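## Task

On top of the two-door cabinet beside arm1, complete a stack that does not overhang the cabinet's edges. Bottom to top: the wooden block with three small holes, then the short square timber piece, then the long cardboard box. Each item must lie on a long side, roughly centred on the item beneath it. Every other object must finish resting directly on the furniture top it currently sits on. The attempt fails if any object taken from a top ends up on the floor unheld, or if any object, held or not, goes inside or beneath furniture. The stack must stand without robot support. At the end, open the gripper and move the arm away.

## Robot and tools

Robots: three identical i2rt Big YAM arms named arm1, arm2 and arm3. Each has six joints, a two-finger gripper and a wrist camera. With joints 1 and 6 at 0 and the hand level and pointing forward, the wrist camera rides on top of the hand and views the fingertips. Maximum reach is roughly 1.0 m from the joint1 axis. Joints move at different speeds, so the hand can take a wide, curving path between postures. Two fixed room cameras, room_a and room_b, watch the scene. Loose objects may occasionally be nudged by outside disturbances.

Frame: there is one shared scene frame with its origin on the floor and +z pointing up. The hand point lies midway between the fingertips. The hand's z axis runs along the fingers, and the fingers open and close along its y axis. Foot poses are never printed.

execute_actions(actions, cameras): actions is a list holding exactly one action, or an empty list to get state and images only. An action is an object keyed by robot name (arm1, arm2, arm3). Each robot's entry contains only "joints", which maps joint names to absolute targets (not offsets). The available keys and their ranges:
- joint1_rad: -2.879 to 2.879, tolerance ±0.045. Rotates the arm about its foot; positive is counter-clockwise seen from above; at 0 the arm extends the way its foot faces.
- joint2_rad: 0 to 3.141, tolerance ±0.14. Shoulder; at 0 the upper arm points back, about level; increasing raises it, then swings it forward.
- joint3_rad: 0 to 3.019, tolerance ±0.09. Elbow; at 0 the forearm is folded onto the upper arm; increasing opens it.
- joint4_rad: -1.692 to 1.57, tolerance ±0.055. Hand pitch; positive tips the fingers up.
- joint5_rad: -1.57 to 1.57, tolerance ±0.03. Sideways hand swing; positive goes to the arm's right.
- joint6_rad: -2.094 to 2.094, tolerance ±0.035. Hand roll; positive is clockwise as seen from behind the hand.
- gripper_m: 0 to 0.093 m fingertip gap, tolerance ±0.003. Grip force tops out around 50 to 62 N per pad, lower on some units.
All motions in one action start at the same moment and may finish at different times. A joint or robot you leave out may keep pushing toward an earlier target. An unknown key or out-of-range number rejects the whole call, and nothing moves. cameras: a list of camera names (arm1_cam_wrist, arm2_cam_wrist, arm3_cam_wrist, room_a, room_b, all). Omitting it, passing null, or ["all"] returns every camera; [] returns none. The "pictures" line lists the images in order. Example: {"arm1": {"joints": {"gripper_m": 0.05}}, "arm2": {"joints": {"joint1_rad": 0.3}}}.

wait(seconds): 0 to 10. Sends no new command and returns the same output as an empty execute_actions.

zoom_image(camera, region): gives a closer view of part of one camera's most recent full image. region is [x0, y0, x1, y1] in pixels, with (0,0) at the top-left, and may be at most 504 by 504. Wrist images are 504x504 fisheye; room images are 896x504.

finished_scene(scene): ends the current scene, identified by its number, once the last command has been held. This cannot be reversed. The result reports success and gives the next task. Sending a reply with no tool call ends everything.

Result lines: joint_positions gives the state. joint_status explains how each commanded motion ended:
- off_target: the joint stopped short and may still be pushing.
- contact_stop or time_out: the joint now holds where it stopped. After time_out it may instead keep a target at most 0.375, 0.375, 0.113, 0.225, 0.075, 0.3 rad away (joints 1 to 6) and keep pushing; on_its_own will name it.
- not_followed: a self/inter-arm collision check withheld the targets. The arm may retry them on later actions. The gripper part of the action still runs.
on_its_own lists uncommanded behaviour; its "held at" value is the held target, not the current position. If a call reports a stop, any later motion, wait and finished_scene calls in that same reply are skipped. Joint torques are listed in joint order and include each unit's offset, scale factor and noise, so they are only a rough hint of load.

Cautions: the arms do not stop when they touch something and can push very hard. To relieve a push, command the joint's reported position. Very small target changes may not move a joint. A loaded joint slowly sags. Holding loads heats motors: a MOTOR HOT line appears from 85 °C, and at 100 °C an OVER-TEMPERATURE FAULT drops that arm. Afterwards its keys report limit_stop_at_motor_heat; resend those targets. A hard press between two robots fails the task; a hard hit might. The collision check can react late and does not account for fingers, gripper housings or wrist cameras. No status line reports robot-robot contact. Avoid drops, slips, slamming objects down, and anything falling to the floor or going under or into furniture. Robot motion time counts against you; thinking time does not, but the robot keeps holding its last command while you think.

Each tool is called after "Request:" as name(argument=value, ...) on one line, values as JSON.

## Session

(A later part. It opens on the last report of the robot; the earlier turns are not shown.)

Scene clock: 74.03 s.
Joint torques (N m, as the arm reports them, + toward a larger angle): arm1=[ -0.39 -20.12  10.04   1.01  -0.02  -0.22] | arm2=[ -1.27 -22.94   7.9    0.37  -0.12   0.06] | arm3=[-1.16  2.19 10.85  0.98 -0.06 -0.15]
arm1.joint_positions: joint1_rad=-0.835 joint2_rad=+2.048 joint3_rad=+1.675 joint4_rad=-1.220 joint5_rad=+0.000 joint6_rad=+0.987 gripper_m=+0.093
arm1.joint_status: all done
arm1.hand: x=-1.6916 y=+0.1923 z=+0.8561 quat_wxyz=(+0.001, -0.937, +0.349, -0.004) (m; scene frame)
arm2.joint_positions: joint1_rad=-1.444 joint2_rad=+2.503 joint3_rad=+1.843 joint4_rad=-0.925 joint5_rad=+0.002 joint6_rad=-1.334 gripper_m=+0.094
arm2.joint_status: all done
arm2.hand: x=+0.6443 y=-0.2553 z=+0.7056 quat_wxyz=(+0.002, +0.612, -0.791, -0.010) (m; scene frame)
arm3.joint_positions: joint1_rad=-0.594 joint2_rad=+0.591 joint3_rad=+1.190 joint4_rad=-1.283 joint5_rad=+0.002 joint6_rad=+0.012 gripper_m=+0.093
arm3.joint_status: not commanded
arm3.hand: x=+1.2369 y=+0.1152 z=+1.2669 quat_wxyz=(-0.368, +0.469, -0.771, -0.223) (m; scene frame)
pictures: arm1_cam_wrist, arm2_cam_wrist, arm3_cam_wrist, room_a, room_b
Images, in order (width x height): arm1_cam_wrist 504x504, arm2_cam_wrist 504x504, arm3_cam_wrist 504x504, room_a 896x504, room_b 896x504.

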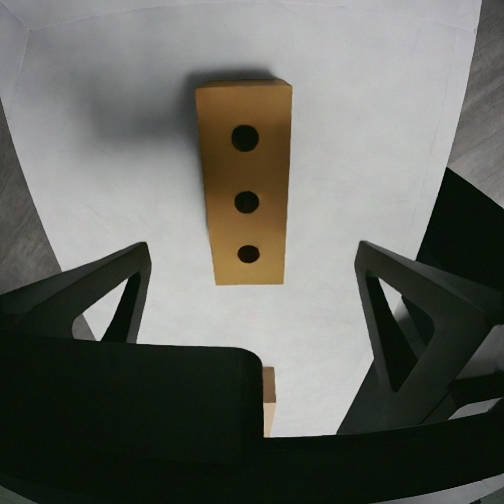

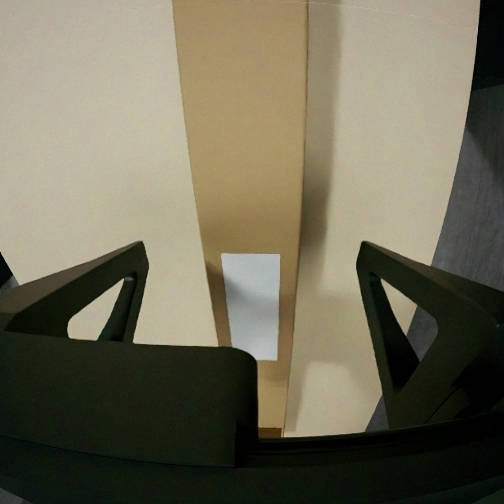

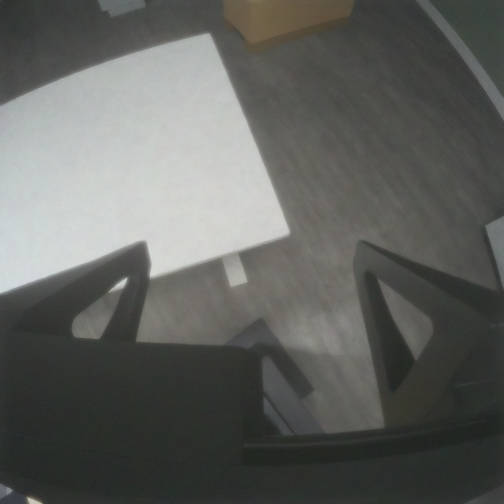

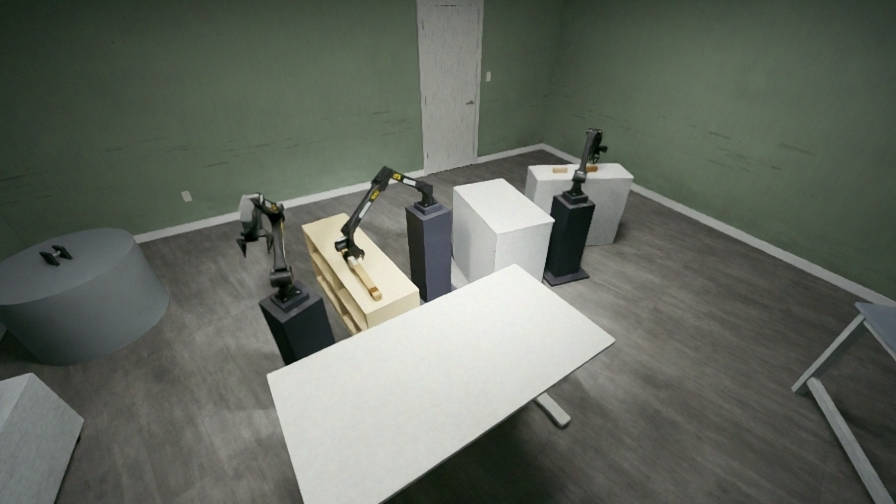

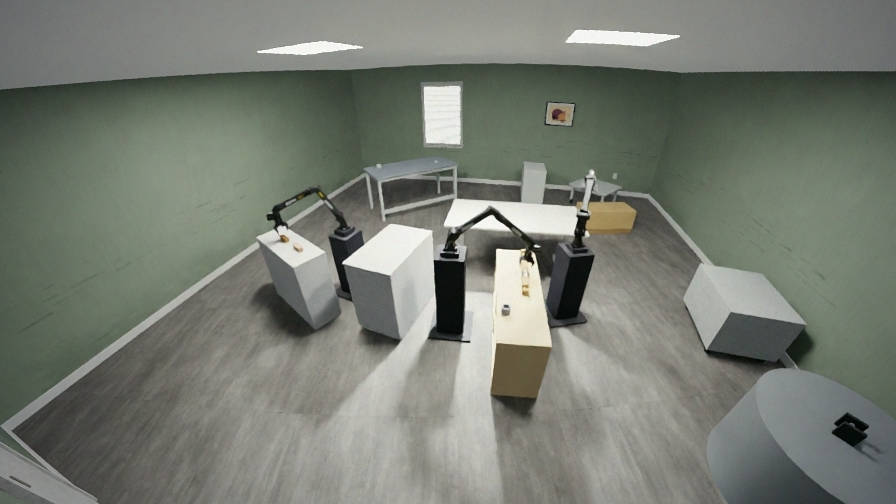

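Request:
execute_actions(actions=[{"arm1":{"joints":{"joint2_rad":2.115,"joint3_rad":1.63,"joint4_rad":-1.07}},"arm2":{"joints":{"joint1_rad":-1.42,"joint2_rad":2.63,"joint3_rad":1.91,"joint4_rad":-0.845}}}], cameras=["arm1_cam_wrist","arm2_cam_wrist"])

Scene clock: 76.40 s.
Joint torques (N m, as the arm reports them, + toward a larger angle): arm1=[ -0.38 -20.52   8.71   1.03  -0.02  -0.22] | arm2=[ -0.77 -21.96   7.15   0.53  -0.15   0.06] | arm3=[-1.2   2.21 10.84  0.99 -0.06 -0.16]
arm1.joint_positions: joint1_rad=-0.835 joint2_rad=+2.130 joint3_rad=+1.625 joint4_rad=-1.079 joint5_rad=+0.000 joint6_rad=+0.987 gripper_m=+0.093
arm1.joint_status: all done
arm1.hand: x=-1.6970 y=+0.1906 z=+0.7898 quat_wxyz=(-0.001, -0.937, +0.349, -0.001) (m; scene frame)
arm2.joint_positions: joint1_rad=-1.425 joint2_rad=+2.620 joint3_rad=+1.884 joint4_rad=-0.852 joint5_rad=+0.002 joint6_rad=-1.334 gripper_m=+0.094
arm2.joint_status: all done
arm2.hand: x=+0.6427 y=-0.2422 z=+0.6425 quat_wxyz=(+0.003, +0.619, -0.785, -0.011) (m; scene frame)
arm3.joint_positions: joint1_rad=-0.594 joint2_rad=+0.591 joint3_rad=+1.190 joint4_rad=-1.283 joint5_rad=+0.002 joint6_rad=+0.012 gripper_m=+0.093
arm3.joint_status: not commanded
arm3.hand: x=+1.2369 y=+0.1152 z=+1.2669 quat_wxyz=(-0.368, +0.469, -0.771, -0.223) (m; scene frame)
pictures: arm1_cam_wrist, arm2_cam_wrist
Images, in order (width x height): arm1_cam_wrist 504x504, arm2_cam_wrist 504x504.

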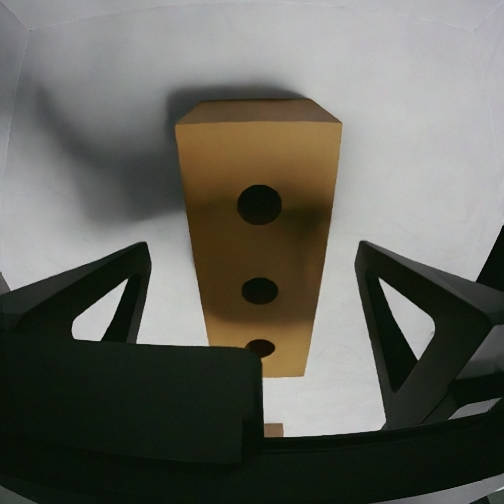

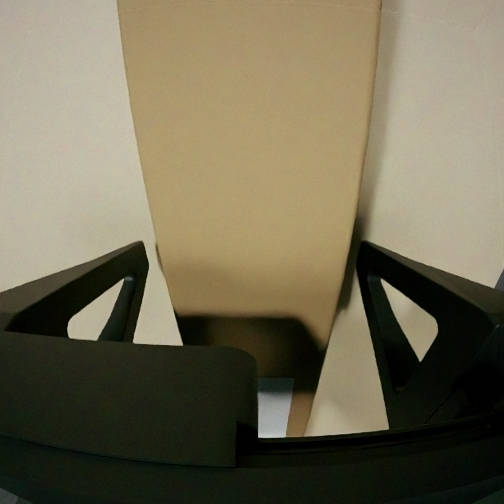

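Request:
execute_actions(actions=[{"arm1":{"joints":{"gripper_m":0.03}},"arm2":{"joints":{"gripper_m":0.035}}}], cameras=["arm1_cam_wrist","arm2_cam_wrist"])

Scene clock: 77.33 s.
Joint torques (N m, as the arm reports them, + toward a larger angle): arm1=[ -0.42 -20.71   8.65   0.99  -0.05  -0.21] | arm2=[ -0.95 -22.09   7.25   0.54  -0.1    0.06] | arm3=[-1.2   2.22 10.84  0.99 -0.06 -0.15]
arm1.joint_positions: joint1_rad=-0.835 joint2_rad=+2.130 joint3_rad=+1.625 joint4_rad=-1.079 joint5_rad=+0.001 joint6_rad=+0.986 gripper_m=+0.045
arm1.joint_status: gripper_m off_target (ended at +0.045, target +0.030)
arm1.hand: x=-1.6972 y=+0.1907 z=+0.7898 quat_wxyz=(-0.001, -0.937, +0.349, +0.000) (m; scene frame)
arm2.joint_positions: joint1_rad=-1.425 joint2_rad=+2.620 joint3_rad=+1.884 joint4_rad=-0.852 joint5_rad=+0.001 joint6_rad=-1.331 gripper_m=+0.049
arm2.joint_status: gripper_m off_target (ended at +0.049, target +0.035)
arm2.hand: x=+0.6427 y=-0.2421 z=+0.6425 quat_wxyz=(+0.003, +0.618, -0.786, -0.011) (m; scene frame)
arm3.joint_positions: joint1_rad=-0.594 joint2_rad=+0.591 joint3_rad=+1.190 joint4_rad=-1.283 joint5_rad=+0.002 joint6_rad=+0.012 gripper_m=+0.093
arm3.joint_status: not commanded
arm3.hand: x=+1.2369 y=+0.1152 z=+1.2669 quat_wxyz=(-0.368, +0.469, -0.771, -0.223) (m; scene frame)
pictures: arm1_cam_wrist, arm2_cam_wrist
Images, in order (width x height): arm1_cam_wrist 504x504, arm2_cam_wrist 504x504.

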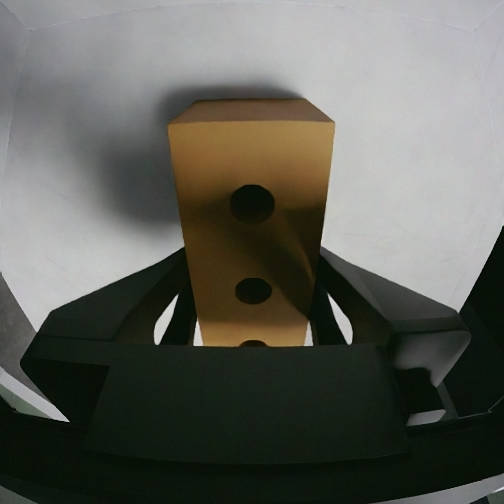

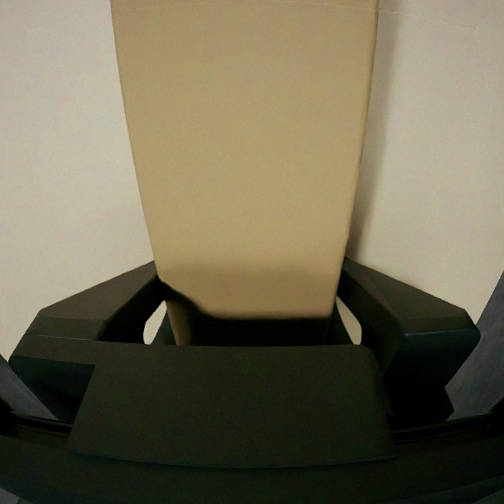

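Request:
execute_actions(actions=[{"arm1":{"joints":{"joint2_rad":2.07,"joint4_rad":-1.13}},"arm2":{"joints":{"joint2_rad":2.42,"joint4_rad":-1.04}}}], cameras=[])

Request:
execute_actions(actions=[{"arm1":{"joints":{"joint1_rad":-0.698,"joint2_rad":2.0,"joint3_rad":1.515,"joint4_rad":-1.063,"joint6_rad":1.12}},"arm2":{"joints":{"joint2_rad":1.985,"joint3_rad":1.555,"joint4_rad":-1.133,"joint6_rad":-1.57}}}], cameras=["arm1_cam_wrist","room_b"])

Scene clock: 79.97 s.
Joint torques (N m, as the arm reports them, + toward a larger angle): arm1=[ -0.44 -21.72   8.81   0.18  -0.05  -0.21] | arm2=[ -0.98 -21.39   8.36  -0.15  -0.08   0.06] | arm3=[-1.22  2.18 10.85  0.99 -0.05 -0.15]
arm1.joint_positions: joint1_rad=-0.835 joint2_rad=+2.099 joint3_rad=+1.625 joint4_rad=-1.122 joint5_rad=+0.001 joint6_rad=+0.986 gripper_m=+0.045
arm1.joint_status: all done
arm1.hand: x=-1.6907 y=+0.1926 z=+0.8083 quat_wxyz=(+0.003, -0.937, +0.349, -0.005) (m; scene frame)
arm2.joint_positions: joint1_rad=-1.425 joint2_rad=+2.399 joint3_rad=+1.884 joint4_rad=-1.030 joint5_rad=+0.001 joint6_rad=-1.331 gripper_m=+0.049
arm2.joint_status: all done
arm2.hand: x=+0.6654 y=-0.2441 z=+0.7867 quat_wxyz=(-0.014, +0.618, -0.786, +0.002) (m; scene frame)
arm3.joint_positions: joint1_rad=-0.594 joint2_rad=+0.591 joint3_rad=+1.190 joint4_rad=-1.283 joint5_rad=+0.002 joint6_rad=+0.012 gripper_m=+0.093
arm3.joint_status: not commanded
arm3.hand: x=+1.2369 y=+0.1152 z=+1.2669 quat_wxyz=(-0.368, +0.469, -0.771, -0.223) (m; scene frame)
pictures: none
No camera images: the call's "cameras" was empty. Leave "cameras" out to get every camera's image.

Scene clock: 81.37 s.
Joint torques (N m, as the arm reports them, + toward a larger angle): arm1=[ -0.27 -20.15   8.15   1.02   0.06   0.06] | arm2=[ -1.19 -17.31   6.24   0.05  -0.07  -0.19] | arm3=[-1.16  2.2  10.83  0.99 -0.06 -0.15]
arm1.joint_positions: joint1_rad=-0.696 joint2_rad=+2.027 joint3_rad=+1.516 joint4_rad=-1.072 joint5_rad=-0.001 joint6_rad=+1.103 gripper_m=+0.045
arm1.joint_status: all done
arm1.hand: x=-1.6389 y=+0.1234 z=+0.8123 quat_wxyz=(-0.001, -0.941, +0.339, -0.001) (m; scene frame)
arm2.joint_positions: joint1_rad=-1.425 joint2_rad=+1.965 joint3_rad=+1.565 joint4_rad=-1.126 joint5_rad=+0.001 joint6_rad=-1.555 gripper_m=+0.049
arm2.joint_status: all done
arm2.hand: x=+0.5726 y=-0.2465 z=+0.9437 quat_wxyz=(-0.020, +0.702, -0.712, +0.010) (m; scene frame)
arm3.joint_positions: joint1_rad=-0.594 joint2_rad=+0.591 joint3_rad=+1.190 joint4_rad=-1.283 joint5_rad=+0.002 joint6_rad=+0.012 gripper_m=+0.093
arm3.joint_status: not commanded
arm3.hand: x=+1.2369 y=+0.1152 z=+1.2669 quat_wxyz=(-0.368, +0.469, -0.771, -0.223) (m; scene frame)
pictures: arm1_cam_wrist, room_b
Images, in order (width x height): arm1_cam_wrist 504x504, room_b 896x504.

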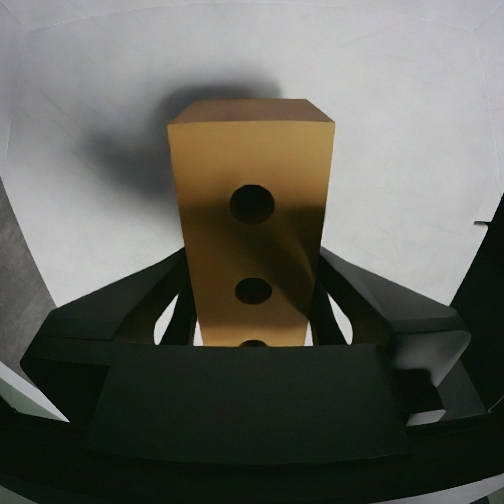

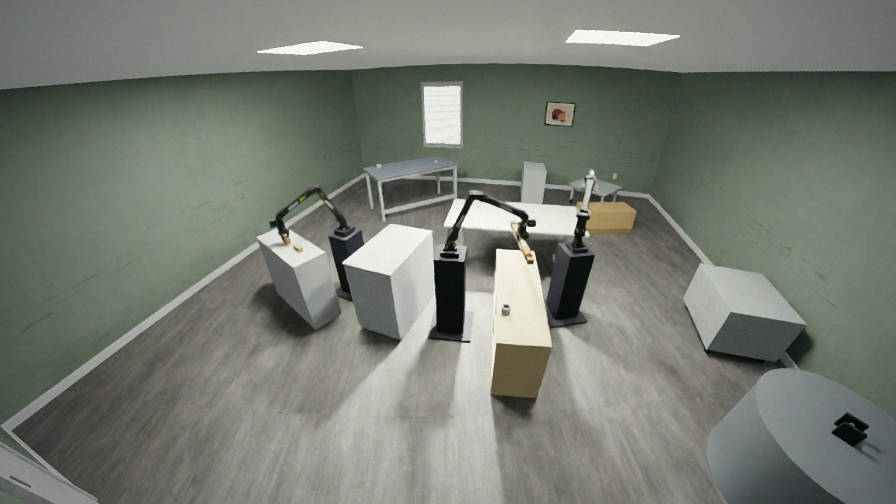

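Request:
execute_actions(actions=[{"arm1":{"joints":{"joint2_rad":2.045,"joint4_rad":-1.025,"joint6_rad":1.12}},"arm2":{"joints":{"joint1_rad":1.295,"joint6_rad":-1.59}}}], cameras=["arm1_cam_wrist","arm2_cam_wrist","room_b"])

Scene clock: 84.80 s.
Joint torques (N m, as the arm reports them, + toward a larger angle): arm1=[ -0.45 -19.2    8.1    1.04   0.06   0.06] | arm2=[ -2.89 -17.77   6.41  -0.02   0.03  -0.18] | arm3=[-1.24  2.22 10.83  1.02 -0.06 -0.16]
arm1.joint_positions: joint1_rad=-0.696 joint2_rad=+2.056 joint3_rad=+1.515 joint4_rad=-1.034 joint5_rad=-0.001 joint6_rad=+1.103 gripper_m=+0.045
arm1.joint_status: all done
arm1.hand: x=-1.6440 y=+0.1212 z=+0.7962 quat_wxyz=(-0.004, -0.941, +0.339, +0.003) (m; scene frame)
arm2.joint_positions: joint1_rad=+1.303 joint2_rad=+1.972 joint3_rad=+1.565 joint4_rad=-1.126 joint5_rad=-0.001 joint6_rad=-1.577 gripper_m=+0.049
arm2.joint_status: all done
arm2.hand: x=-0.5624 y=-0.0097 z=+0.9451 quat_wxyz=(-0.022, +0.835, +0.550, -0.007) (m; scene frame)
arm3.joint_positions: joint1_rad=-0.594 joint2_rad=+0.591 joint3_rad=+1.190 joint4_rad=-1.283 joint5_rad=+0.002 joint6_rad=+0.012 gripper_m=+0.093
arm3.joint_status: not commanded
arm3.hand: x=+1.2369 y=+0.1152 z=+1.2669 quat_wxyz=(-0.368, +0.469, -0.771, -0.223) (m; scene frame)
pictures: arm1_cam_wrist, arm2_cam_wrist, room_b
Images, in order (width x height): arm1_cam_wrist 504x504, arm2_cam_wrist 504x504, room_b 896x504.

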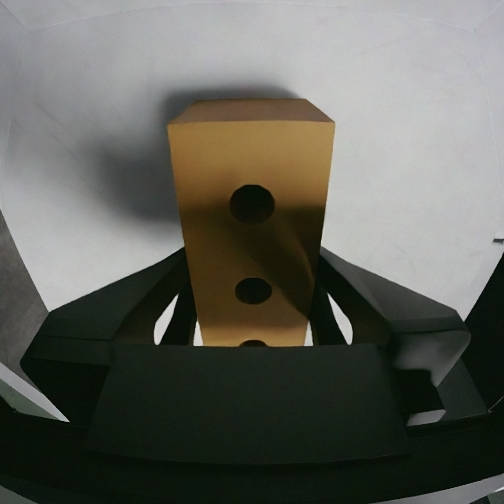

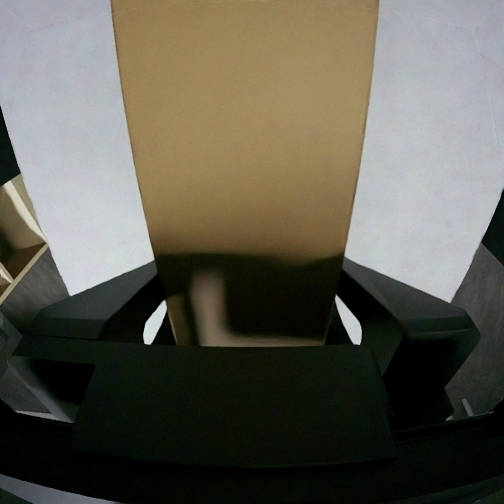

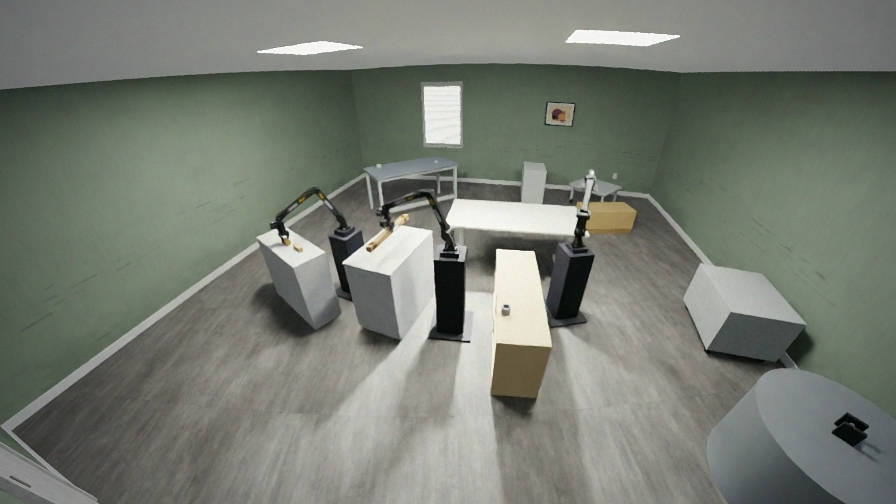

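Request:
execute_actions(actions=[{"arm1":{"joints":{"joint2_rad":2.062,"joint3_rad":1.50,"joint4_rad":-1.01}},"arm2":{"joints":{"joint2_rad":2.15,"joint3_rad":1.61,"joint4_rad":-1.035}}}], cameras=["arm2_cam_wrist","room_b"])

Scene clock: 86.77 s.
Joint torques (N m, as the arm reports them, + toward a larger angle): arm1=[ -0.44 -18.02   7.87   1.     0.06   0.05] | arm2=[ -2.71 -21.54   8.79   0.53   0.03  -0.17] | arm3=[-1.23  2.16 10.83  1.   -0.06 -0.16]
arm1.joint_positions: joint1_rad=-0.696 joint2_rad=+2.060 joint3_rad=+1.502 joint4_rad=-1.019 joint5_rad=-0.001 joint6_rad=+1.104 gripper_m=+0.045
arm1.joint_status: all done
arm1.hand: x=-1.6417 y=+0.1222 z=+0.7894 quat_wxyz=(-0.003, -0.941, +0.339, +0.002) (m; scene frame)
arm2.joint_positions: joint1_rad=+1.303 joint2_rad=+2.167 joint3_rad=+1.571 joint4_rad=-1.045 joint5_rad=-0.001 joint6_rad=-1.577 gripper_m=+0.049
arm2.joint_status: all done
arm2.hand: x=-0.5603 y=-0.0092 z=+0.8355 quat_wxyz=(+0.023, +0.835, +0.550, +0.022) (m; scene frame)
arm3.joint_positions: joint1_rad=-0.594 joint2_rad=+0.591 joint3_rad=+1.190 joint4_rad=-1.283 joint5_rad=+0.002 joint6_rad=+0.012 gripper_m=+0.093
arm3.joint_status: not commanded
arm3.hand: x=+1.2369 y=+0.1152 z=+1.2669 quat_wxyz=(-0.368, +0.469, -0.771, -0.223) (m; scene frame)
pictures: arm2_cam_wrist, room_b
Images, in order (width x height): arm2_cam_wrist 504x504, room_b 896x504.

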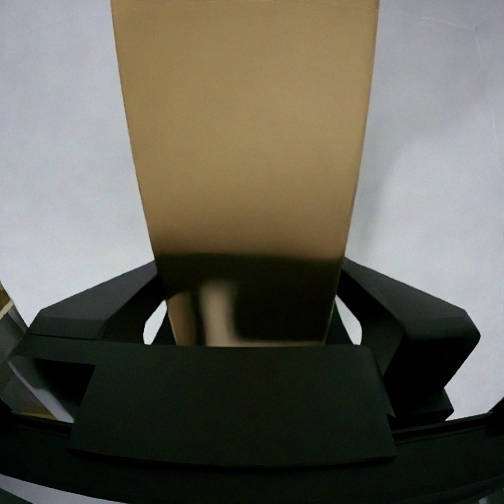

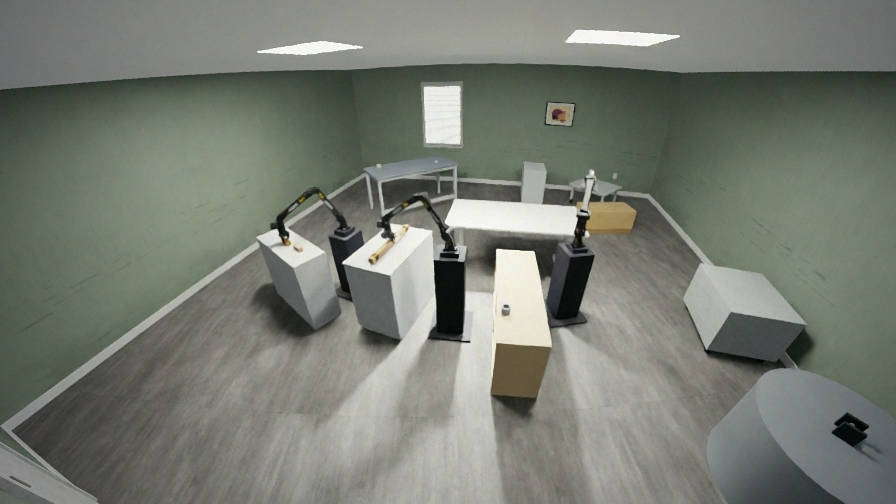

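Request:
execute_actions(actions=[{"arm1":{"joints":{"gripper_m":0.093}},"arm2":{"joints":{"joint2_rad":2.17,"joint3_rad":1.59,"joint4_rad":-0.975}}}], cameras=["arm1_cam_wrist","arm2_cam_wrist"])

Scene clock: 88.60 s.
Joint torques (N m, as the arm reports them, + toward a larger angle): arm1=[ -0.39 -18.04   7.97   1.     0.06   0.05] | arm2=[ -2.74 -19.7    7.46   0.79   0.02  -0.18] | arm3=[-1.22  2.19 10.82  0.99 -0.05 -0.16]
arm1.joint_positions: joint1_rad=-0.696 joint2_rad=+2.060 joint3_rad=+1.502 joint4_rad=-1.019 joint5_rad=-0.001 joint6_rad=+1.104 gripper_m=+0.093
arm1.joint_status: all done
arm1.hand: x=-1.6417 y=+0.1222 z=+0.7894 quat_wxyz=(-0.003, -0.941, +0.339, +0.002) (m; scene frame)
arm2.joint_positions: joint1_rad=+1.303 joint2_rad=+2.167 joint3_rad=+1.571 joint4_rad=-0.986 joint5_rad=-0.001 joint6_rad=-1.577 gripper_m=+0.049
arm2.joint_status: all done
arm2.hand: x=-0.5734 y=-0.0034 z=+0.8350 quat_wxyz=(-0.001, +0.835, +0.550, +0.006) (m; scene frame)
arm3.joint_positions: joint1_rad=-0.594 joint2_rad=+0.591 joint3_rad=+1.190 joint4_rad=-1.283 joint5_rad=+0.002 joint6_rad=+0.012 gripper_m=+0.093
arm3.joint_status: not commanded
arm3.hand: x=+1.2369 y=+0.1152 z=+1.2669 quat_wxyz=(-0.368, +0.469, -0.771, -0.223) (m; scene frame)
pictures: arm1_cam_wrist, arm2_cam_wrist
Images, in order (width x height): arm1_cam_wrist 504x504, arm2_cam_wrist 504x504.

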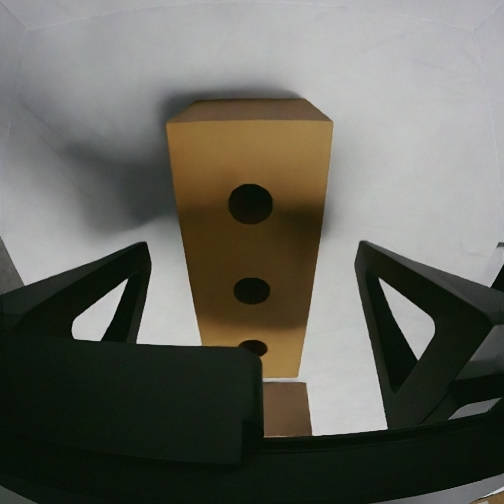

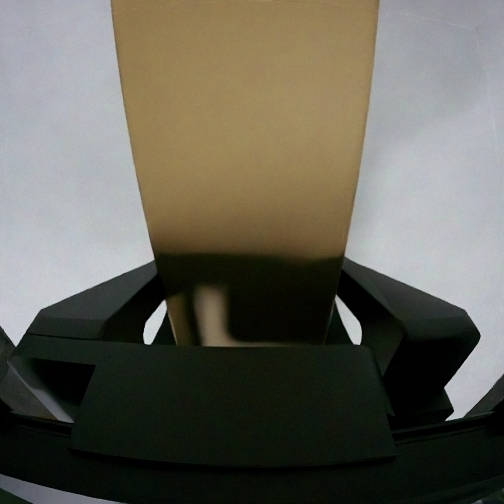

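Request:
execute_actions(actions=[{"arm1":{"joints":{"joint2_rad":1.93,"joint4_rad":-1.13}},"arm2":{"joints":{"joint2_rad":2.19,"joint4_rad":-0.965}}}], cameras=["arm2_cam_wrist"])

Scene clock: 95.30 s.
Joint torques (N m, as the arm reports them, + toward a larger angle): arm1=[ -0.46 -16.6    9.02   0.34   0.06   0.05] | arm2=[ -2.88 -18.29   7.45   0.79   0.02  -0.17] | arm3=[-1.2   2.17 10.84  1.   -0.06 -0.15]
arm1.joint_positions: joint1_rad=-0.696 joint2_rad=+1.924 joint3_rad=+1.495 joint4_rad=-1.123 joint5_rad=-0.001 joint6_rad=+1.104 gripper_m=+0.093
arm1.joint_status: all done
arm1.hand: x=-1.6283 y=+0.1281 z=+0.8620 quat_wxyz=(-0.012, -0.941, +0.339, +0.011) (m; scene frame)
arm2.joint_positions: joint1_rad=+1.303 joint2_rad=+2.167 joint3_rad=+1.571 joint4_rad=-0.976 joint5_rad=-0.001 joint6_rad=-1.577 gripper_m=+0.049
arm2.joint_status: all done
arm2.hand: x=-0.5756 y=-0.0025 z=+0.8350 quat_wxyz=(-0.005, +0.835, +0.550, +0.003) (m; scene frame)
arm3.joint_positions: joint1_rad=-0.594 joint2_rad=+0.591 joint3_rad=+1.190 joint4_rad=-1.283 joint5_rad=+0.002 joint6_rad=+0.012 gripper_m=+0.093
arm3.joint_status: not commanded
arm3.hand: x=+1.2369 y=+0.1152 z=+1.2669 quat_wxyz=(-0.368, +0.469, -0.771, -0.223) (m; scene frame)
pictures: arm2_cam_wrist
Images, in order (width x height): arm2_cam_wrist 504x504.

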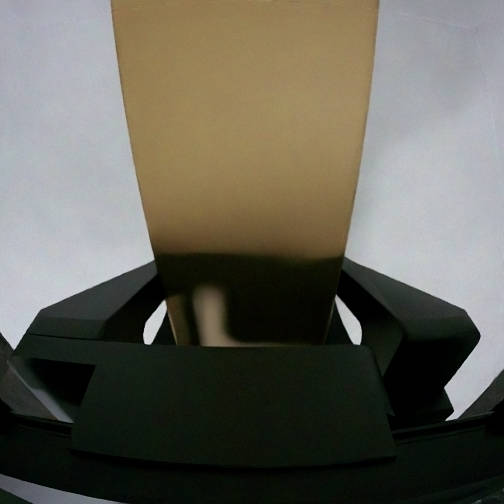

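Request:
execute_actions(actions=[{"arm1":{"joints":{"joint1_rad":-0.33,"joint2_rad":1.79,"joint3_rad":1.305,"joint4_rad":-1.06,"joint6_rad":1.47}},"arm2":{"joints":{"joint2_rad":2.167,"gripper_m":0.093}}}], cameras=["arm1_cam_wrist","arm2_cam_wrist","room_b"])

Scene clock: 96.97 s.
Joint torques (N m, as the arm reports them, + toward a larger angle): arm1=[ -0.38 -15.36   7.93   0.98   0.05   0.07] | arm2=[ -2.96 -20.21   7.46   0.68   0.03  -0.18] | arm3=[-1.19  2.18 10.83  1.   -0.05 -0.16]
arm1.joint_positions: joint1_rad=-0.329 joint2_rad=+1.798 joint3_rad=+1.309 joint4_rad=-1.068 joint5_rad=-0.001 joint6_rad=+1.453 gripper_m=+0.093
arm1.joint_status: all done
arm1.hand: x=-1.4731 y=-0.0055 z=+0.8625 quat_wxyz=(-0.011, -0.944, +0.330, +0.007) (m; scene frame)
arm2.joint_positions: joint1_rad=+1.303 joint2_rad=+2.167 joint3_rad=+1.571 joint4_rad=-0.976 joint5_rad=-0.001 joint6_rad=-1.577 gripper_m=+0.093
arm2.joint_status: all done
arm2.hand: x=-0.5756 y=-0.0025 z=+0.8350 quat_wxyz=(-0.005, +0.835, +0.550, +0.003) (m; scene frame)
arm3.joint_positions: joint1_rad=-0.594 joint2_rad=+0.591 joint3_rad=+1.190 joint4_rad=-1.283 joint5_rad=+0.002 joint6_rad=+0.012 gripper_m=+0.093
arm3.joint_status: not commanded
arm3.hand: x=+1.2369 y=+0.1152 z=+1.2669 quat_wxyz=(-0.368, +0.469, -0.771, -0.223) (m; scene frame)
pictures: arm1_cam_wrist, arm2_cam_wrist, room_b
Images, in order (width x height): arm1_cam_wrist 504x504, arm2_cam_wrist 504x504, room_b 896x504.

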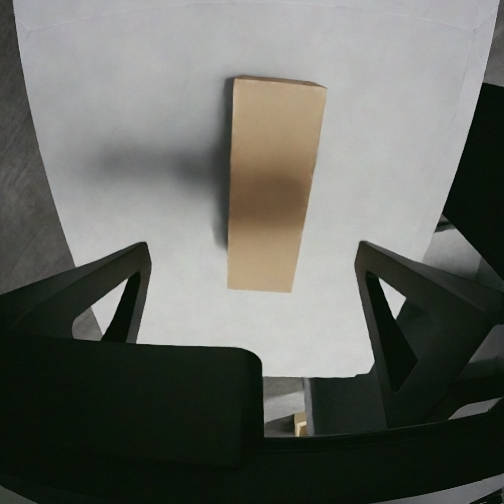

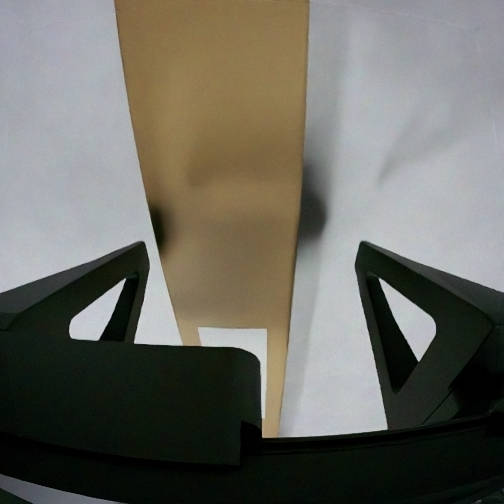

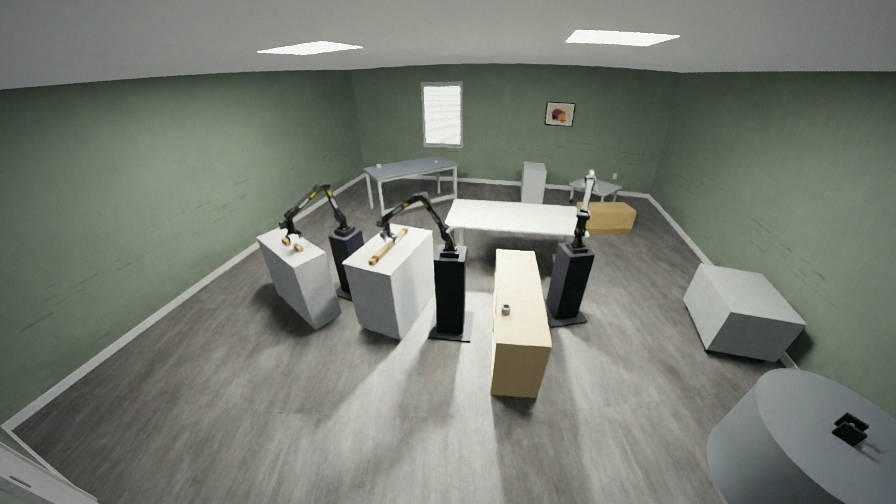

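Request:
execute_actions(actions=[{"arm1":{"joints":{"joint1_rad":-0.333,"joint2_rad":1.89,"joint3_rad":1.235,"joint4_rad":-0.91,"joint6_rad":1.52}},"arm2":{"joints":{"joint2_rad":1.8,"joint4_rad":-1.2}}}], cameras=["arm1_cam_wrist","arm2_cam_wrist"])

Scene clock: 100.23 s.
Joint torques (N m, as the arm reports them, + toward a larger angle): arm1=[ -0.72 -16.88   7.87   0.94   0.06   0.06] | arm2=[ -2.9  -15.87   9.     0.06   0.02  -0.13] | arm3=[-1.21  2.17 10.83  1.   -0.06 -0.15]
arm1.joint_positions: joint1_rad=-0.329 joint2_rad=+1.908 joint3_rad=+1.229 joint4_rad=-0.919 joint5_rad=-0.001 joint6_rad=+1.503 gripper_m=+0.093
arm1.joint_status: all done
arm1.hand: x=-1.4654 y=+0.0026 z=+0.7832 quat_wxyz=(+0.007, -0.935, +0.354, -0.002) (m; scene frame)
arm2.joint_positions: joint1_rad=+1.303 joint2_rad=+1.785 joint3_rad=+1.571 joint4_rad=-1.189 joint5_rad=-0.001 joint6_rad=-1.577 gripper_m=+0.093
arm2.joint_status: all done
arm2.hand: x=-0.5538 y=-0.0150 z=+1.0520 quat_wxyz=(-0.076, +0.831, +0.549, -0.043) (m; scene frame)
arm3.joint_positions: joint1_rad=-0.594 joint2_rad=+0.591 joint3_rad=+1.190 joint4_rad=-1.283 joint5_rad=+0.002 joint6_rad=+0.012 gripper_m=+0.093
arm3.joint_status: not commanded
arm3.hand: x=+1.2369 y=+0.1152 z=+1.2669 quat_wxyz=(-0.368, +0.469, -0.771, -0.223) (m; scene frame)
pictures: arm1_cam_wrist, arm2_cam_wrist
Images, in order (width x height): arm1_cam_wrist 504x504, arm2_cam_wrist 504x504.

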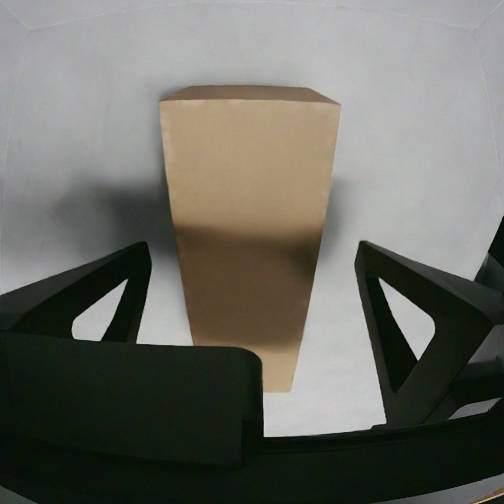

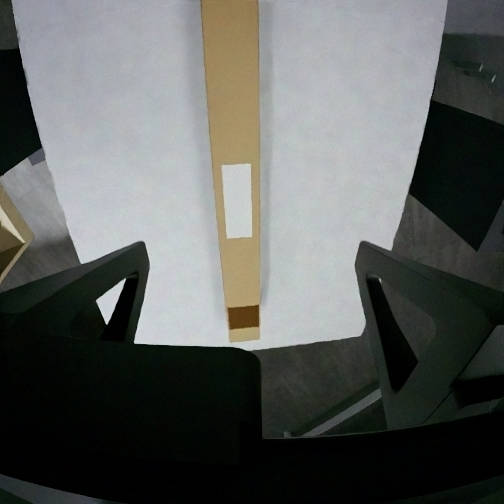

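Request:
execute_actions(actions=[{"arm1":{"joints":{"gripper_m":0.03}},"arm2":{"joints":{"joint1_rad":-0.2,"joint2_rad":1.0,"joint3_rad":1.0,"joint4_rad":-1.2}}}], cameras=["arm1_cam_wrist"])

Request:
execute_actions(actions=[{"arm1":{"joints":{"joint2_rad":1.76,"joint4_rad":-1.06}}}], cameras=[])

Scene clock: 102.50 s.
Joint torques (N m, as the arm reports them, + toward a larger angle): arm1=[ -0.72 -16.88   7.88   0.87   0.05   0.05] | arm2=[-1.74 -5.59  7.26  0.64 -0.07 -0.14] | arm3=[-1.19  2.16 10.84  1.   -0.05 -0.16]
arm1.joint_positions: joint1_rad=-0.329 joint2_rad=+1.908 joint3_rad=+1.229 joint4_rad=-0.918 joint5_rad=+0.000 joint6_rad=+1.505 gripper_m=+0.046
arm1.joint_status: gripper_m off_target (ended at +0.046, target +0.030)
arm1.hand: x=-1.4657 y=+0.0024 z=+0.7832 quat_wxyz=(+0.007, -0.935, +0.355, -0.001) (m; scene frame)
arm2.joint_positions: joint1_rad=-0.197 joint2_rad=+1.003 joint3_rad=+1.015 joint4_rad=-1.190 joint5_rad=+0.001 joint6_rad=-1.577 gripper_m=+0.093
arm2.joint_status: all done
arm2.hand: x=+0.0984 y=+0.0813 z=+1.1537 quat_wxyz=(-0.199, +0.966, -0.164, +0.032) (m; scene frame)
arm3.joint_positions: joint1_rad=-0.594 joint2_rad=+0.591 joint3_rad=+1.190 joint4_rad=-1.283 joint5_rad=+0.002 joint6_rad=+0.012 gripper_m=+0.093
arm3.joint_status: not commanded
arm3.hand: x=+1.2369 y=+0.1152 z=+1.2669 quat_wxyz=(-0.368, +0.469, -0.771, -0.223) (m; scene frame)
pictures: arm1_cam_wrist
Images, in order (width x height): arm1_cam_wrist 504x504.

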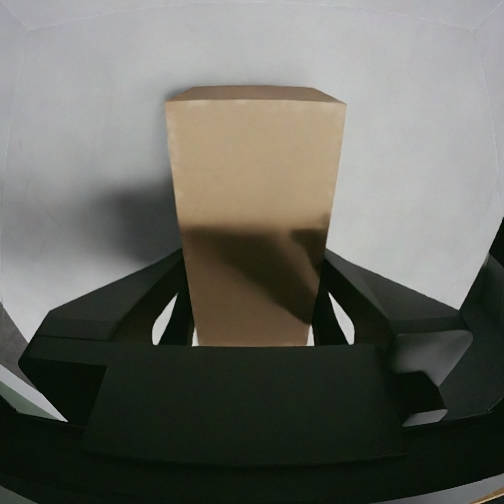

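Scene clock: 103.53 s.
Joint torques (N m, as the arm reports them, + toward a larger angle): arm1=[ -0.69 -13.95   8.6    0.19   0.05   0.05] | arm2=[-1.93 -5.77  7.22  0.55 -0.05 -0.14] | arm3=[-1.22  2.12 10.83  1.   -0.05 -0.15]
arm1.joint_positions: joint1_rad=-0.329 joint2_rad=+1.761 joint3_rad=+1.229 joint4_rad=-1.053 joint5_rad=+0.000 joint6_rad=+1.505 gripper_m=+0.046
arm1.joint_status: all done
arm1.hand: x=-1.4533 y=+0.0142 z=+0.8532 quat_wxyz=(+0.001, -0.935, +0.355, +0.001) (m; scene frame)
arm2.joint_positions: joint1_rad=-0.197 joint2_rad=+1.003 joint3_rad=+1.015 joint4_rad=-1.190 joint5_rad=+0.001 joint6_rad=-1.577 gripper_m=+0.093
arm2.joint_status: not commanded
arm2.hand: x=+0.0984 y=+0.0813 z=+1.1537 quat_wxyz=(-0.199, +0.966, -0.164, +0.032) (m; scene frame)
arm3.joint_positions: joint1_rad=-0.594 joint2_rad=+0.591 joint3_rad=+1.190 joint4_rad=-1.283 joint5_rad=+0.002 joint6_rad=+0.012 gripper_m=+0.093
arm3.joint_status: not commanded
arm3.hand: x=+1.2369 y=+0.1152 z=+1.2669 quat_wxyz=(-0.368, +0.469, -0.771, -0.223) (m; scene frame)
pictures: none
No camera images: the call's "cameras" was empty. Leave "cameras" out to get every camera's image.

Request:
execute_actions(actions=[{"arm1":{"joints":{"joint1_rad":-0.698,"joint2_rad":1.92,"joint3_rad":1.59,"joint4_rad":-1.23,"joint6_rad":1.09}}}], cameras=["arm1_cam_wrist"])

Scene clock: 105.70 s.
Joint torques (N m, as the arm reports them, + toward a larger angle): arm1=[ -0.3  -18.33  12.57   0.17  -0.07  -0.22] | arm2=[-1.99 -5.48  7.25  0.52 -0.05 -0.14] | arm3=[-1.18  2.21 10.83  0.99 -0.05 -0.16]
arm1.joint_positions: joint1_rad=-0.696 joint2_rad=+1.932 joint3_rad=+1.546 joint4_rad=-1.222 joint5_rad=+0.002 joint6_rad=+1.107 gripper_m=+0.046
arm1.joint_status: all done
arm1.hand: x=-1.6239 y=+0.1301 z=+0.8759 quat_wxyz=(+0.009, -0.940, +0.340, -0.008) (m; scene frame)
arm2.joint_positions: joint1_rad=-0.197 joint2_rad=+1.003 joint3_rad=+1.015 joint4_rad=-1.190 joint5_rad=+0.001 joint6_rad=-1.577 gripper_m=+0.093
arm2.joint_status: not commanded
arm2.hand: x=+0.0984 y=+0.0813 z=+1.1537 quat_wxyz=(-0.199, +0.966, -0.164, +0.032) (m; scene frame)
arm3.joint_positions: joint1_rad=-0.594 joint2_rad=+0.591 joint3_rad=+1.190 joint4_rad=-1.283 joint5_rad=+0.002 joint6_rad=+0.012 gripper_m=+0.093
arm3.joint_status: not commanded
arm3.hand: x=+1.2369 y=+0.1152 z=+1.2669 quat_wxyz=(-0.368, +0.469, -0.771, -0.223) (m; scene frame)
pictures: arm1_cam_wrist
Images, in order (width x height): arm1_cam_wrist 504x504.

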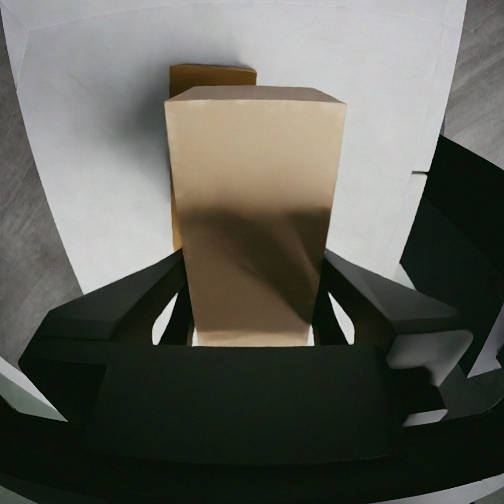

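Request:
execute_actions(actions=[{"arm1":{"joints":{"joint2_rad":1.985,"joint4_rad":-1.115,"joint6_rad":1.12}}}], cameras=["arm1_cam_wrist"])

Scene clock: 107.07 s.
Joint torques (N m, as the arm reports them, + toward a larger angle): arm1=[ -0.52 -19.22  12.31   1.02  -0.08   0.03] | arm2=[-2.16 -5.44  7.29  0.59 -0.05 -0.13] | arm3=[-1.22  2.2  10.84  1.01 -0.06 -0.16]
arm1.joint_positions: joint1_rad=-0.696 joint2_rad=+2.003 joint3_rad=+1.546 joint4_rad=-1.124 joint5_rad=+0.002 joint6_rad=+1.107 gripper_m=+0.046
arm1.joint_status: all done
arm1.hand: x=-1.6413 y=+0.1225 z=+0.8362 quat_wxyz=(+0.000, -0.940, +0.340, +0.001) (m; scene frame)
arm2.joint_positions: joint1_rad=-0.197 joint2_rad=+1.003 joint3_rad=+1.015 joint4_rad=-1.190 joint5_rad=+0.001 joint6_rad=-1.577 gripper_m=+0.093
arm2.joint_status: not commanded
arm2.hand: x=+0.0984 y=+0.0813 z=+1.1537 quat_wxyz=(-0.199, +0.966, -0.164, +0.032) (m; scene frame)
arm3.joint_positions: joint1_rad=-0.594 joint2_rad=+0.591 joint3_rad=+1.190 joint4_rad=-1.283 joint5_rad=+0.002 joint6_rad=+0.012 gripper_m=+0.093
arm3.joint_status: not commanded
arm3.hand: x=+1.2369 y=+0.1152 z=+1.2669 quat_wxyz=(-0.368, +0.469, -0.771, -0.223) (m; scene frame)
pictures: arm1_cam_wrist
Images, in order (width x height): arm1_cam_wrist 504x504.

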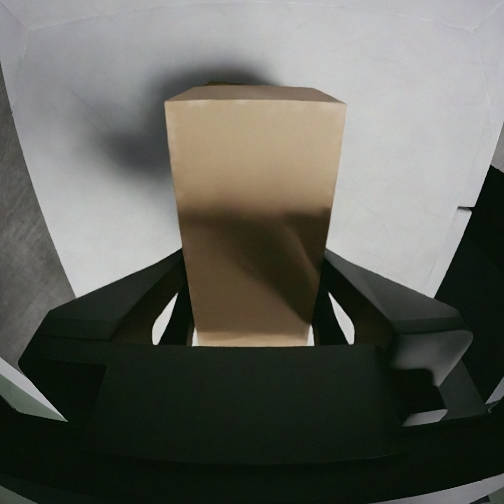

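Request:
execute_actions(actions=[{"arm1":{"joints":{"gripper_m":0.093}}}], cameras=["arm1_cam_wrist"])

Request:
execute_actions(actions=[{"arm1":{"joints":{"joint2_rad":1.75,"joint4_rad":-1.35}}}], cameras=["arm1_cam_wrist","room_b"])

Scene clock: 108.13 s.
Joint torques (N m, as the arm reports them, + toward a larger angle): arm1=[ -0.52 -19.43  12.31   1.    -0.08   0.03] | arm2=[-2.02 -5.95  7.3   0.55 -0.08 -0.14] | arm3=[-1.19  2.18 10.84  0.99 -0.06 -0.16]
arm1.joint_positions: joint1_rad=-0.696 joint2_rad=+2.003 joint3_rad=+1.546 joint4_rad=-1.124 joint5_rad=+0.002 joint6_rad=+1.107 gripper_m=+0.093
arm1.joint_status: all done
arm1.hand: x=-1.6414 y=+0.1225 z=+0.8366 quat_wxyz=(-0.001, -0.940, +0.340, +0.002) (m; scene frame)
arm2.joint_positions: joint1_rad=-0.197 joint2_rad=+1.003 joint3_rad=+1.015 joint4_rad=-1.190 joint5_rad=+0.001 joint6_rad=-1.577 gripper_m=+0.093
arm2.joint_status: not commanded
arm2.hand: x=+0.0984 y=+0.0813 z=+1.1537 quat_wxyz=(-0.199, +0.966, -0.164, +0.032) (m; scene frame)
arm3.joint_positions: joint1_rad=-0.594 joint2_rad=+0.591 joint3_rad=+1.190 joint4_rad=-1.283 joint5_rad=+0.002 joint6_rad=+0.012 gripper_m=+0.093
arm3.joint_status: not commanded
arm3.hand: x=+1.2369 y=+0.1152 z=+1.2669 quat_wxyz=(-0.368, +0.469, -0.771, -0.223) (m; scene frame)
pictures: arm1_cam_wrist
Images, in order (width x height): arm1_cam_wrist 504x504.

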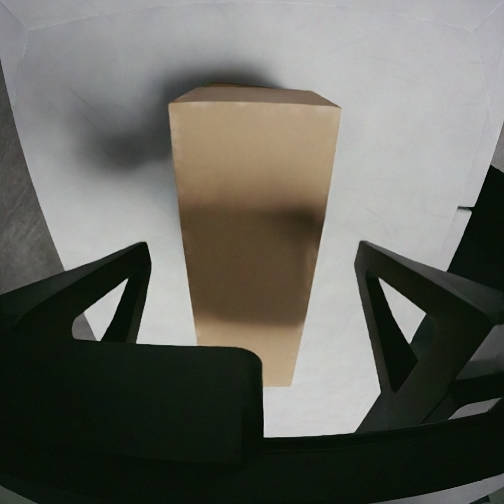

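Scene clock: 109.43 s.
Joint torques (N m, as the arm reports them, + toward a larger angle): arm1=[ -0.49 -15.68  11.94   0.35  -0.08   0.03] | arm2=[-1.91 -5.58  7.3   0.53 -0.07 -0.14] | arm3=[-1.21  2.18 10.84  1.01 -0.05 -0.15]
arm1.joint_positions: joint1_rad=-0.696 joint2_rad=+1.753 joint3_rad=+1.560 joint4_rad=-1.343 joint5_rad=+0.002 joint6_rad=+1.107 gripper_m=+0.093
arm1.joint_status: all done
arm1.hand: x=-1.6014 y=+0.1401 z=+0.9758 quat_wxyz=(-0.016, -0.940, +0.340, +0.018) (m; scene frame)
arm2.joint_positions: joint1_rad=-0.197 joint2_rad=+1.003 joint3_rad=+1.015 joint4_rad=-1.190 joint5_rad=+0.001 joint6_rad=-1.577 gripper_m=+0.093
arm2.joint_status: not commanded
arm2.hand: x=+0.0984 y=+0.0813 z=+1.1537 quat_wxyz=(-0.199, +0.966, -0.164, +0.032) (m; scene frame)
arm3.joint_positions: joint1_rad=-0.594 joint2_rad=+0.591 joint3_rad=+1.190 joint4_rad=-1.283 joint5_rad=+0.002 joint6_rad=+0.012 gripper_m=+0.093
arm3.joint_status: not commanded
arm3.hand: x=+1.2369 y=+0.1152 z=+1.2669 quat_wxyz=(-0.368, +0.469, -0.771, -0.223) (m; scene frame)
pictures: arm1_cam_wrist, room_b
Images, in order (width x height): arm1_cam_wrist 504x504, room_b 896x504.

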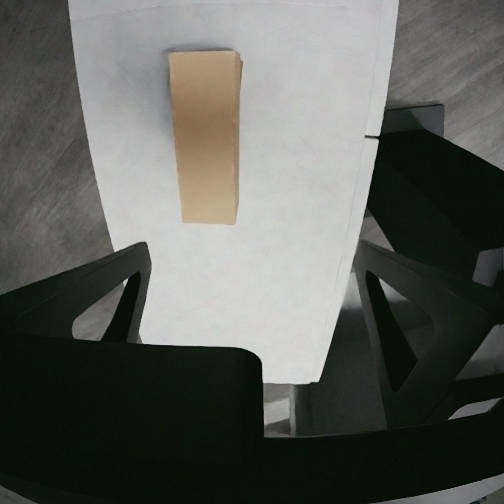

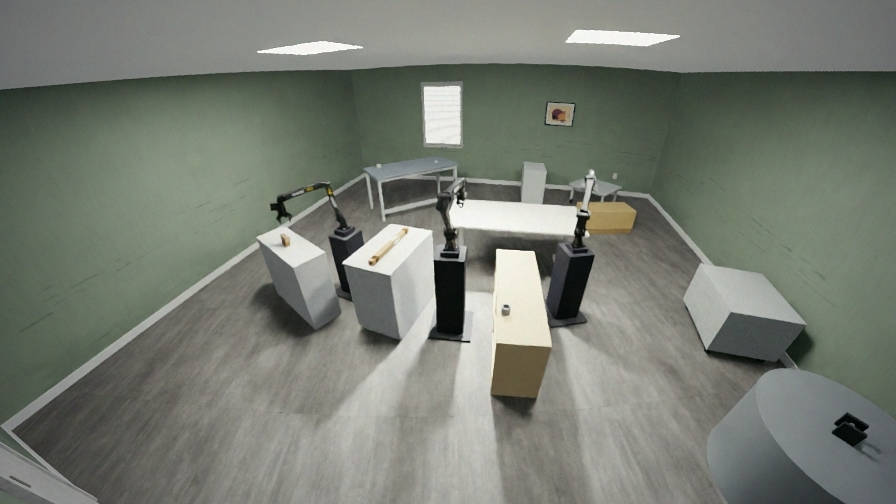

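Request:
execute_actions(actions=[{"arm1":{"joints":{"joint1_rad":1.455,"joint2_rad":2.08,"joint3_rad":2.0,"joint4_rad":-1.45,"joint6_rad":1.40}}}], cameras=["arm1_cam_wrist","room_b"])

Scene clock: 112.60 s.
Joint torques (N m, as the arm reports them, + toward a larger angle): arm1=[ -0.9  -22.26  12.4    0.13   0.01   0.06] | arm2=[-2.34 -5.69  7.29  0.57 -0.07 -0.16] | arm3=[-1.19  2.16 10.82  1.   -0.05 -0.15]
arm1.joint_positions: joint1_rad=+1.458 joint2_rad=+2.103 joint3_rad=+1.963 joint4_rad=-1.442 joint5_rad=+0.000 joint6_rad=+1.383 gripper_m=+0.093
arm1.joint_status: all done
arm1.hand: x=-0.5633 y=+0.0026 z=+0.9163 quat_wxyz=(+0.006, -0.830, -0.557, +0.009) (m; scene frame)
arm2.joint_positions: joint1_rad=-0.197 joint2_rad=+1.003 joint3_rad=+1.015 joint4_rad=-1.190 joint5_rad=+0.001 joint6_rad=-1.577 gripper_m=+0.093
arm2.joint_status: not commanded
arm2.hand: x=+0.0984 y=+0.0813 z=+1.1537 quat_wxyz=(-0.199, +0.966, -0.164, +0.032) (m; scene frame)
arm3.joint_positions: joint1_rad=-0.594 joint2_rad=+0.591 joint3_rad=+1.190 joint4_rad=-1.283 joint5_rad=+0.002 joint6_rad=+0.012 gripper_m=+0.093
arm3.joint_status: not commanded
arm3.hand: x=+1.2369 y=+0.1152 z=+1.2669 quat_wxyz=(-0.368, +0.469, -0.771, -0.223) (m; scene frame)
pictures: arm1_cam_wrist, room_b
Images, in order (width x height): arm1_cam_wrist 504x504, room_b 896x504.

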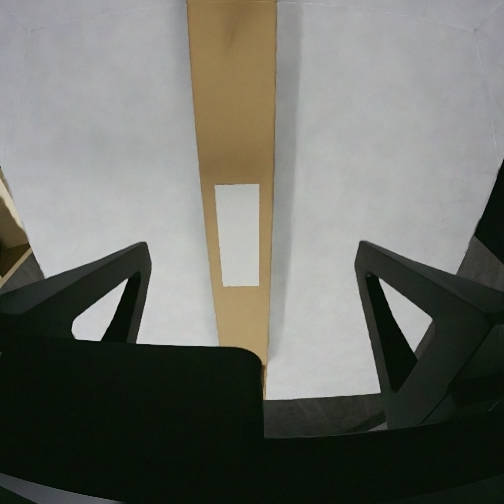

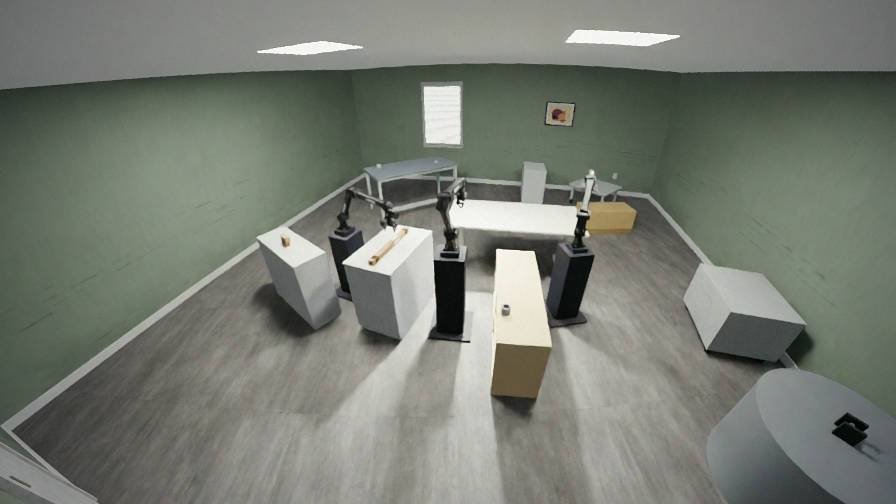

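Request:
execute_actions(actions=[{"arm1":{"joints":{"joint1_rad":1.08,"joint6_rad":1.05}}}], cameras=["arm1_cam_wrist"])

Scene clock: 116.57 s.
Joint torques (N m, as the arm reports them, + toward a larger angle): arm1=[ -1.34 -22.21  12.38   0.18  -0.06  -0.22] | arm2=[-2.13 -5.45  7.29  0.55 -0.05 -0.14] | arm3=[-1.24  2.16 10.84  1.   -0.05 -0.16]
arm1.joint_positions: joint1_rad=+1.087 joint2_rad=+2.103 joint3_rad=+1.963 joint4_rad=-1.442 joint5_rad=+0.001 joint6_rad=+1.067 gripper_m=+0.093
arm1.joint_status: all done
arm1.hand: x=-0.7283 y=-0.1704 z=+0.9194 quat_wxyz=(+0.006, -0.845, -0.535, +0.008) (m; scene frame)
arm2.joint_positions: joint1_rad=-0.197 joint2_rad=+1.003 joint3_rad=+1.015 joint4_rad=-1.190 joint5_rad=+0.001 joint6_rad=-1.577 gripper_m=+0.093
arm2.joint_status: not commanded
arm2.hand: x=+0.0984 y=+0.0813 z=+1.1537 quat_wxyz=(-0.199, +0.966, -0.164, +0.032) (m; scene frame)
arm3.joint_positions: joint1_rad=-0.594 joint2_rad=+0.591 joint3_rad=+1.190 joint4_rad=-1.283 joint5_rad=+0.002 joint6_rad=+0.012 gripper_m=+0.093
arm3.joint_status: not commanded
arm3.hand: x=+1.2369 y=+0.1152 z=+1.2669 quat_wxyz=(-0.368, +0.469, -0.771, -0.223) (m; scene frame)
pictures: arm1_cam_wrist
Images, in order (width x height): arm1_cam_wrist 504x504.

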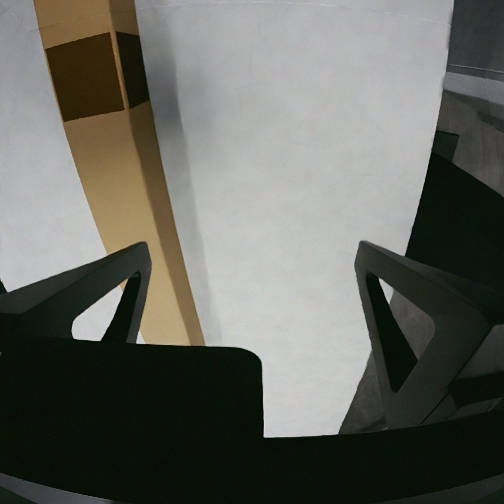

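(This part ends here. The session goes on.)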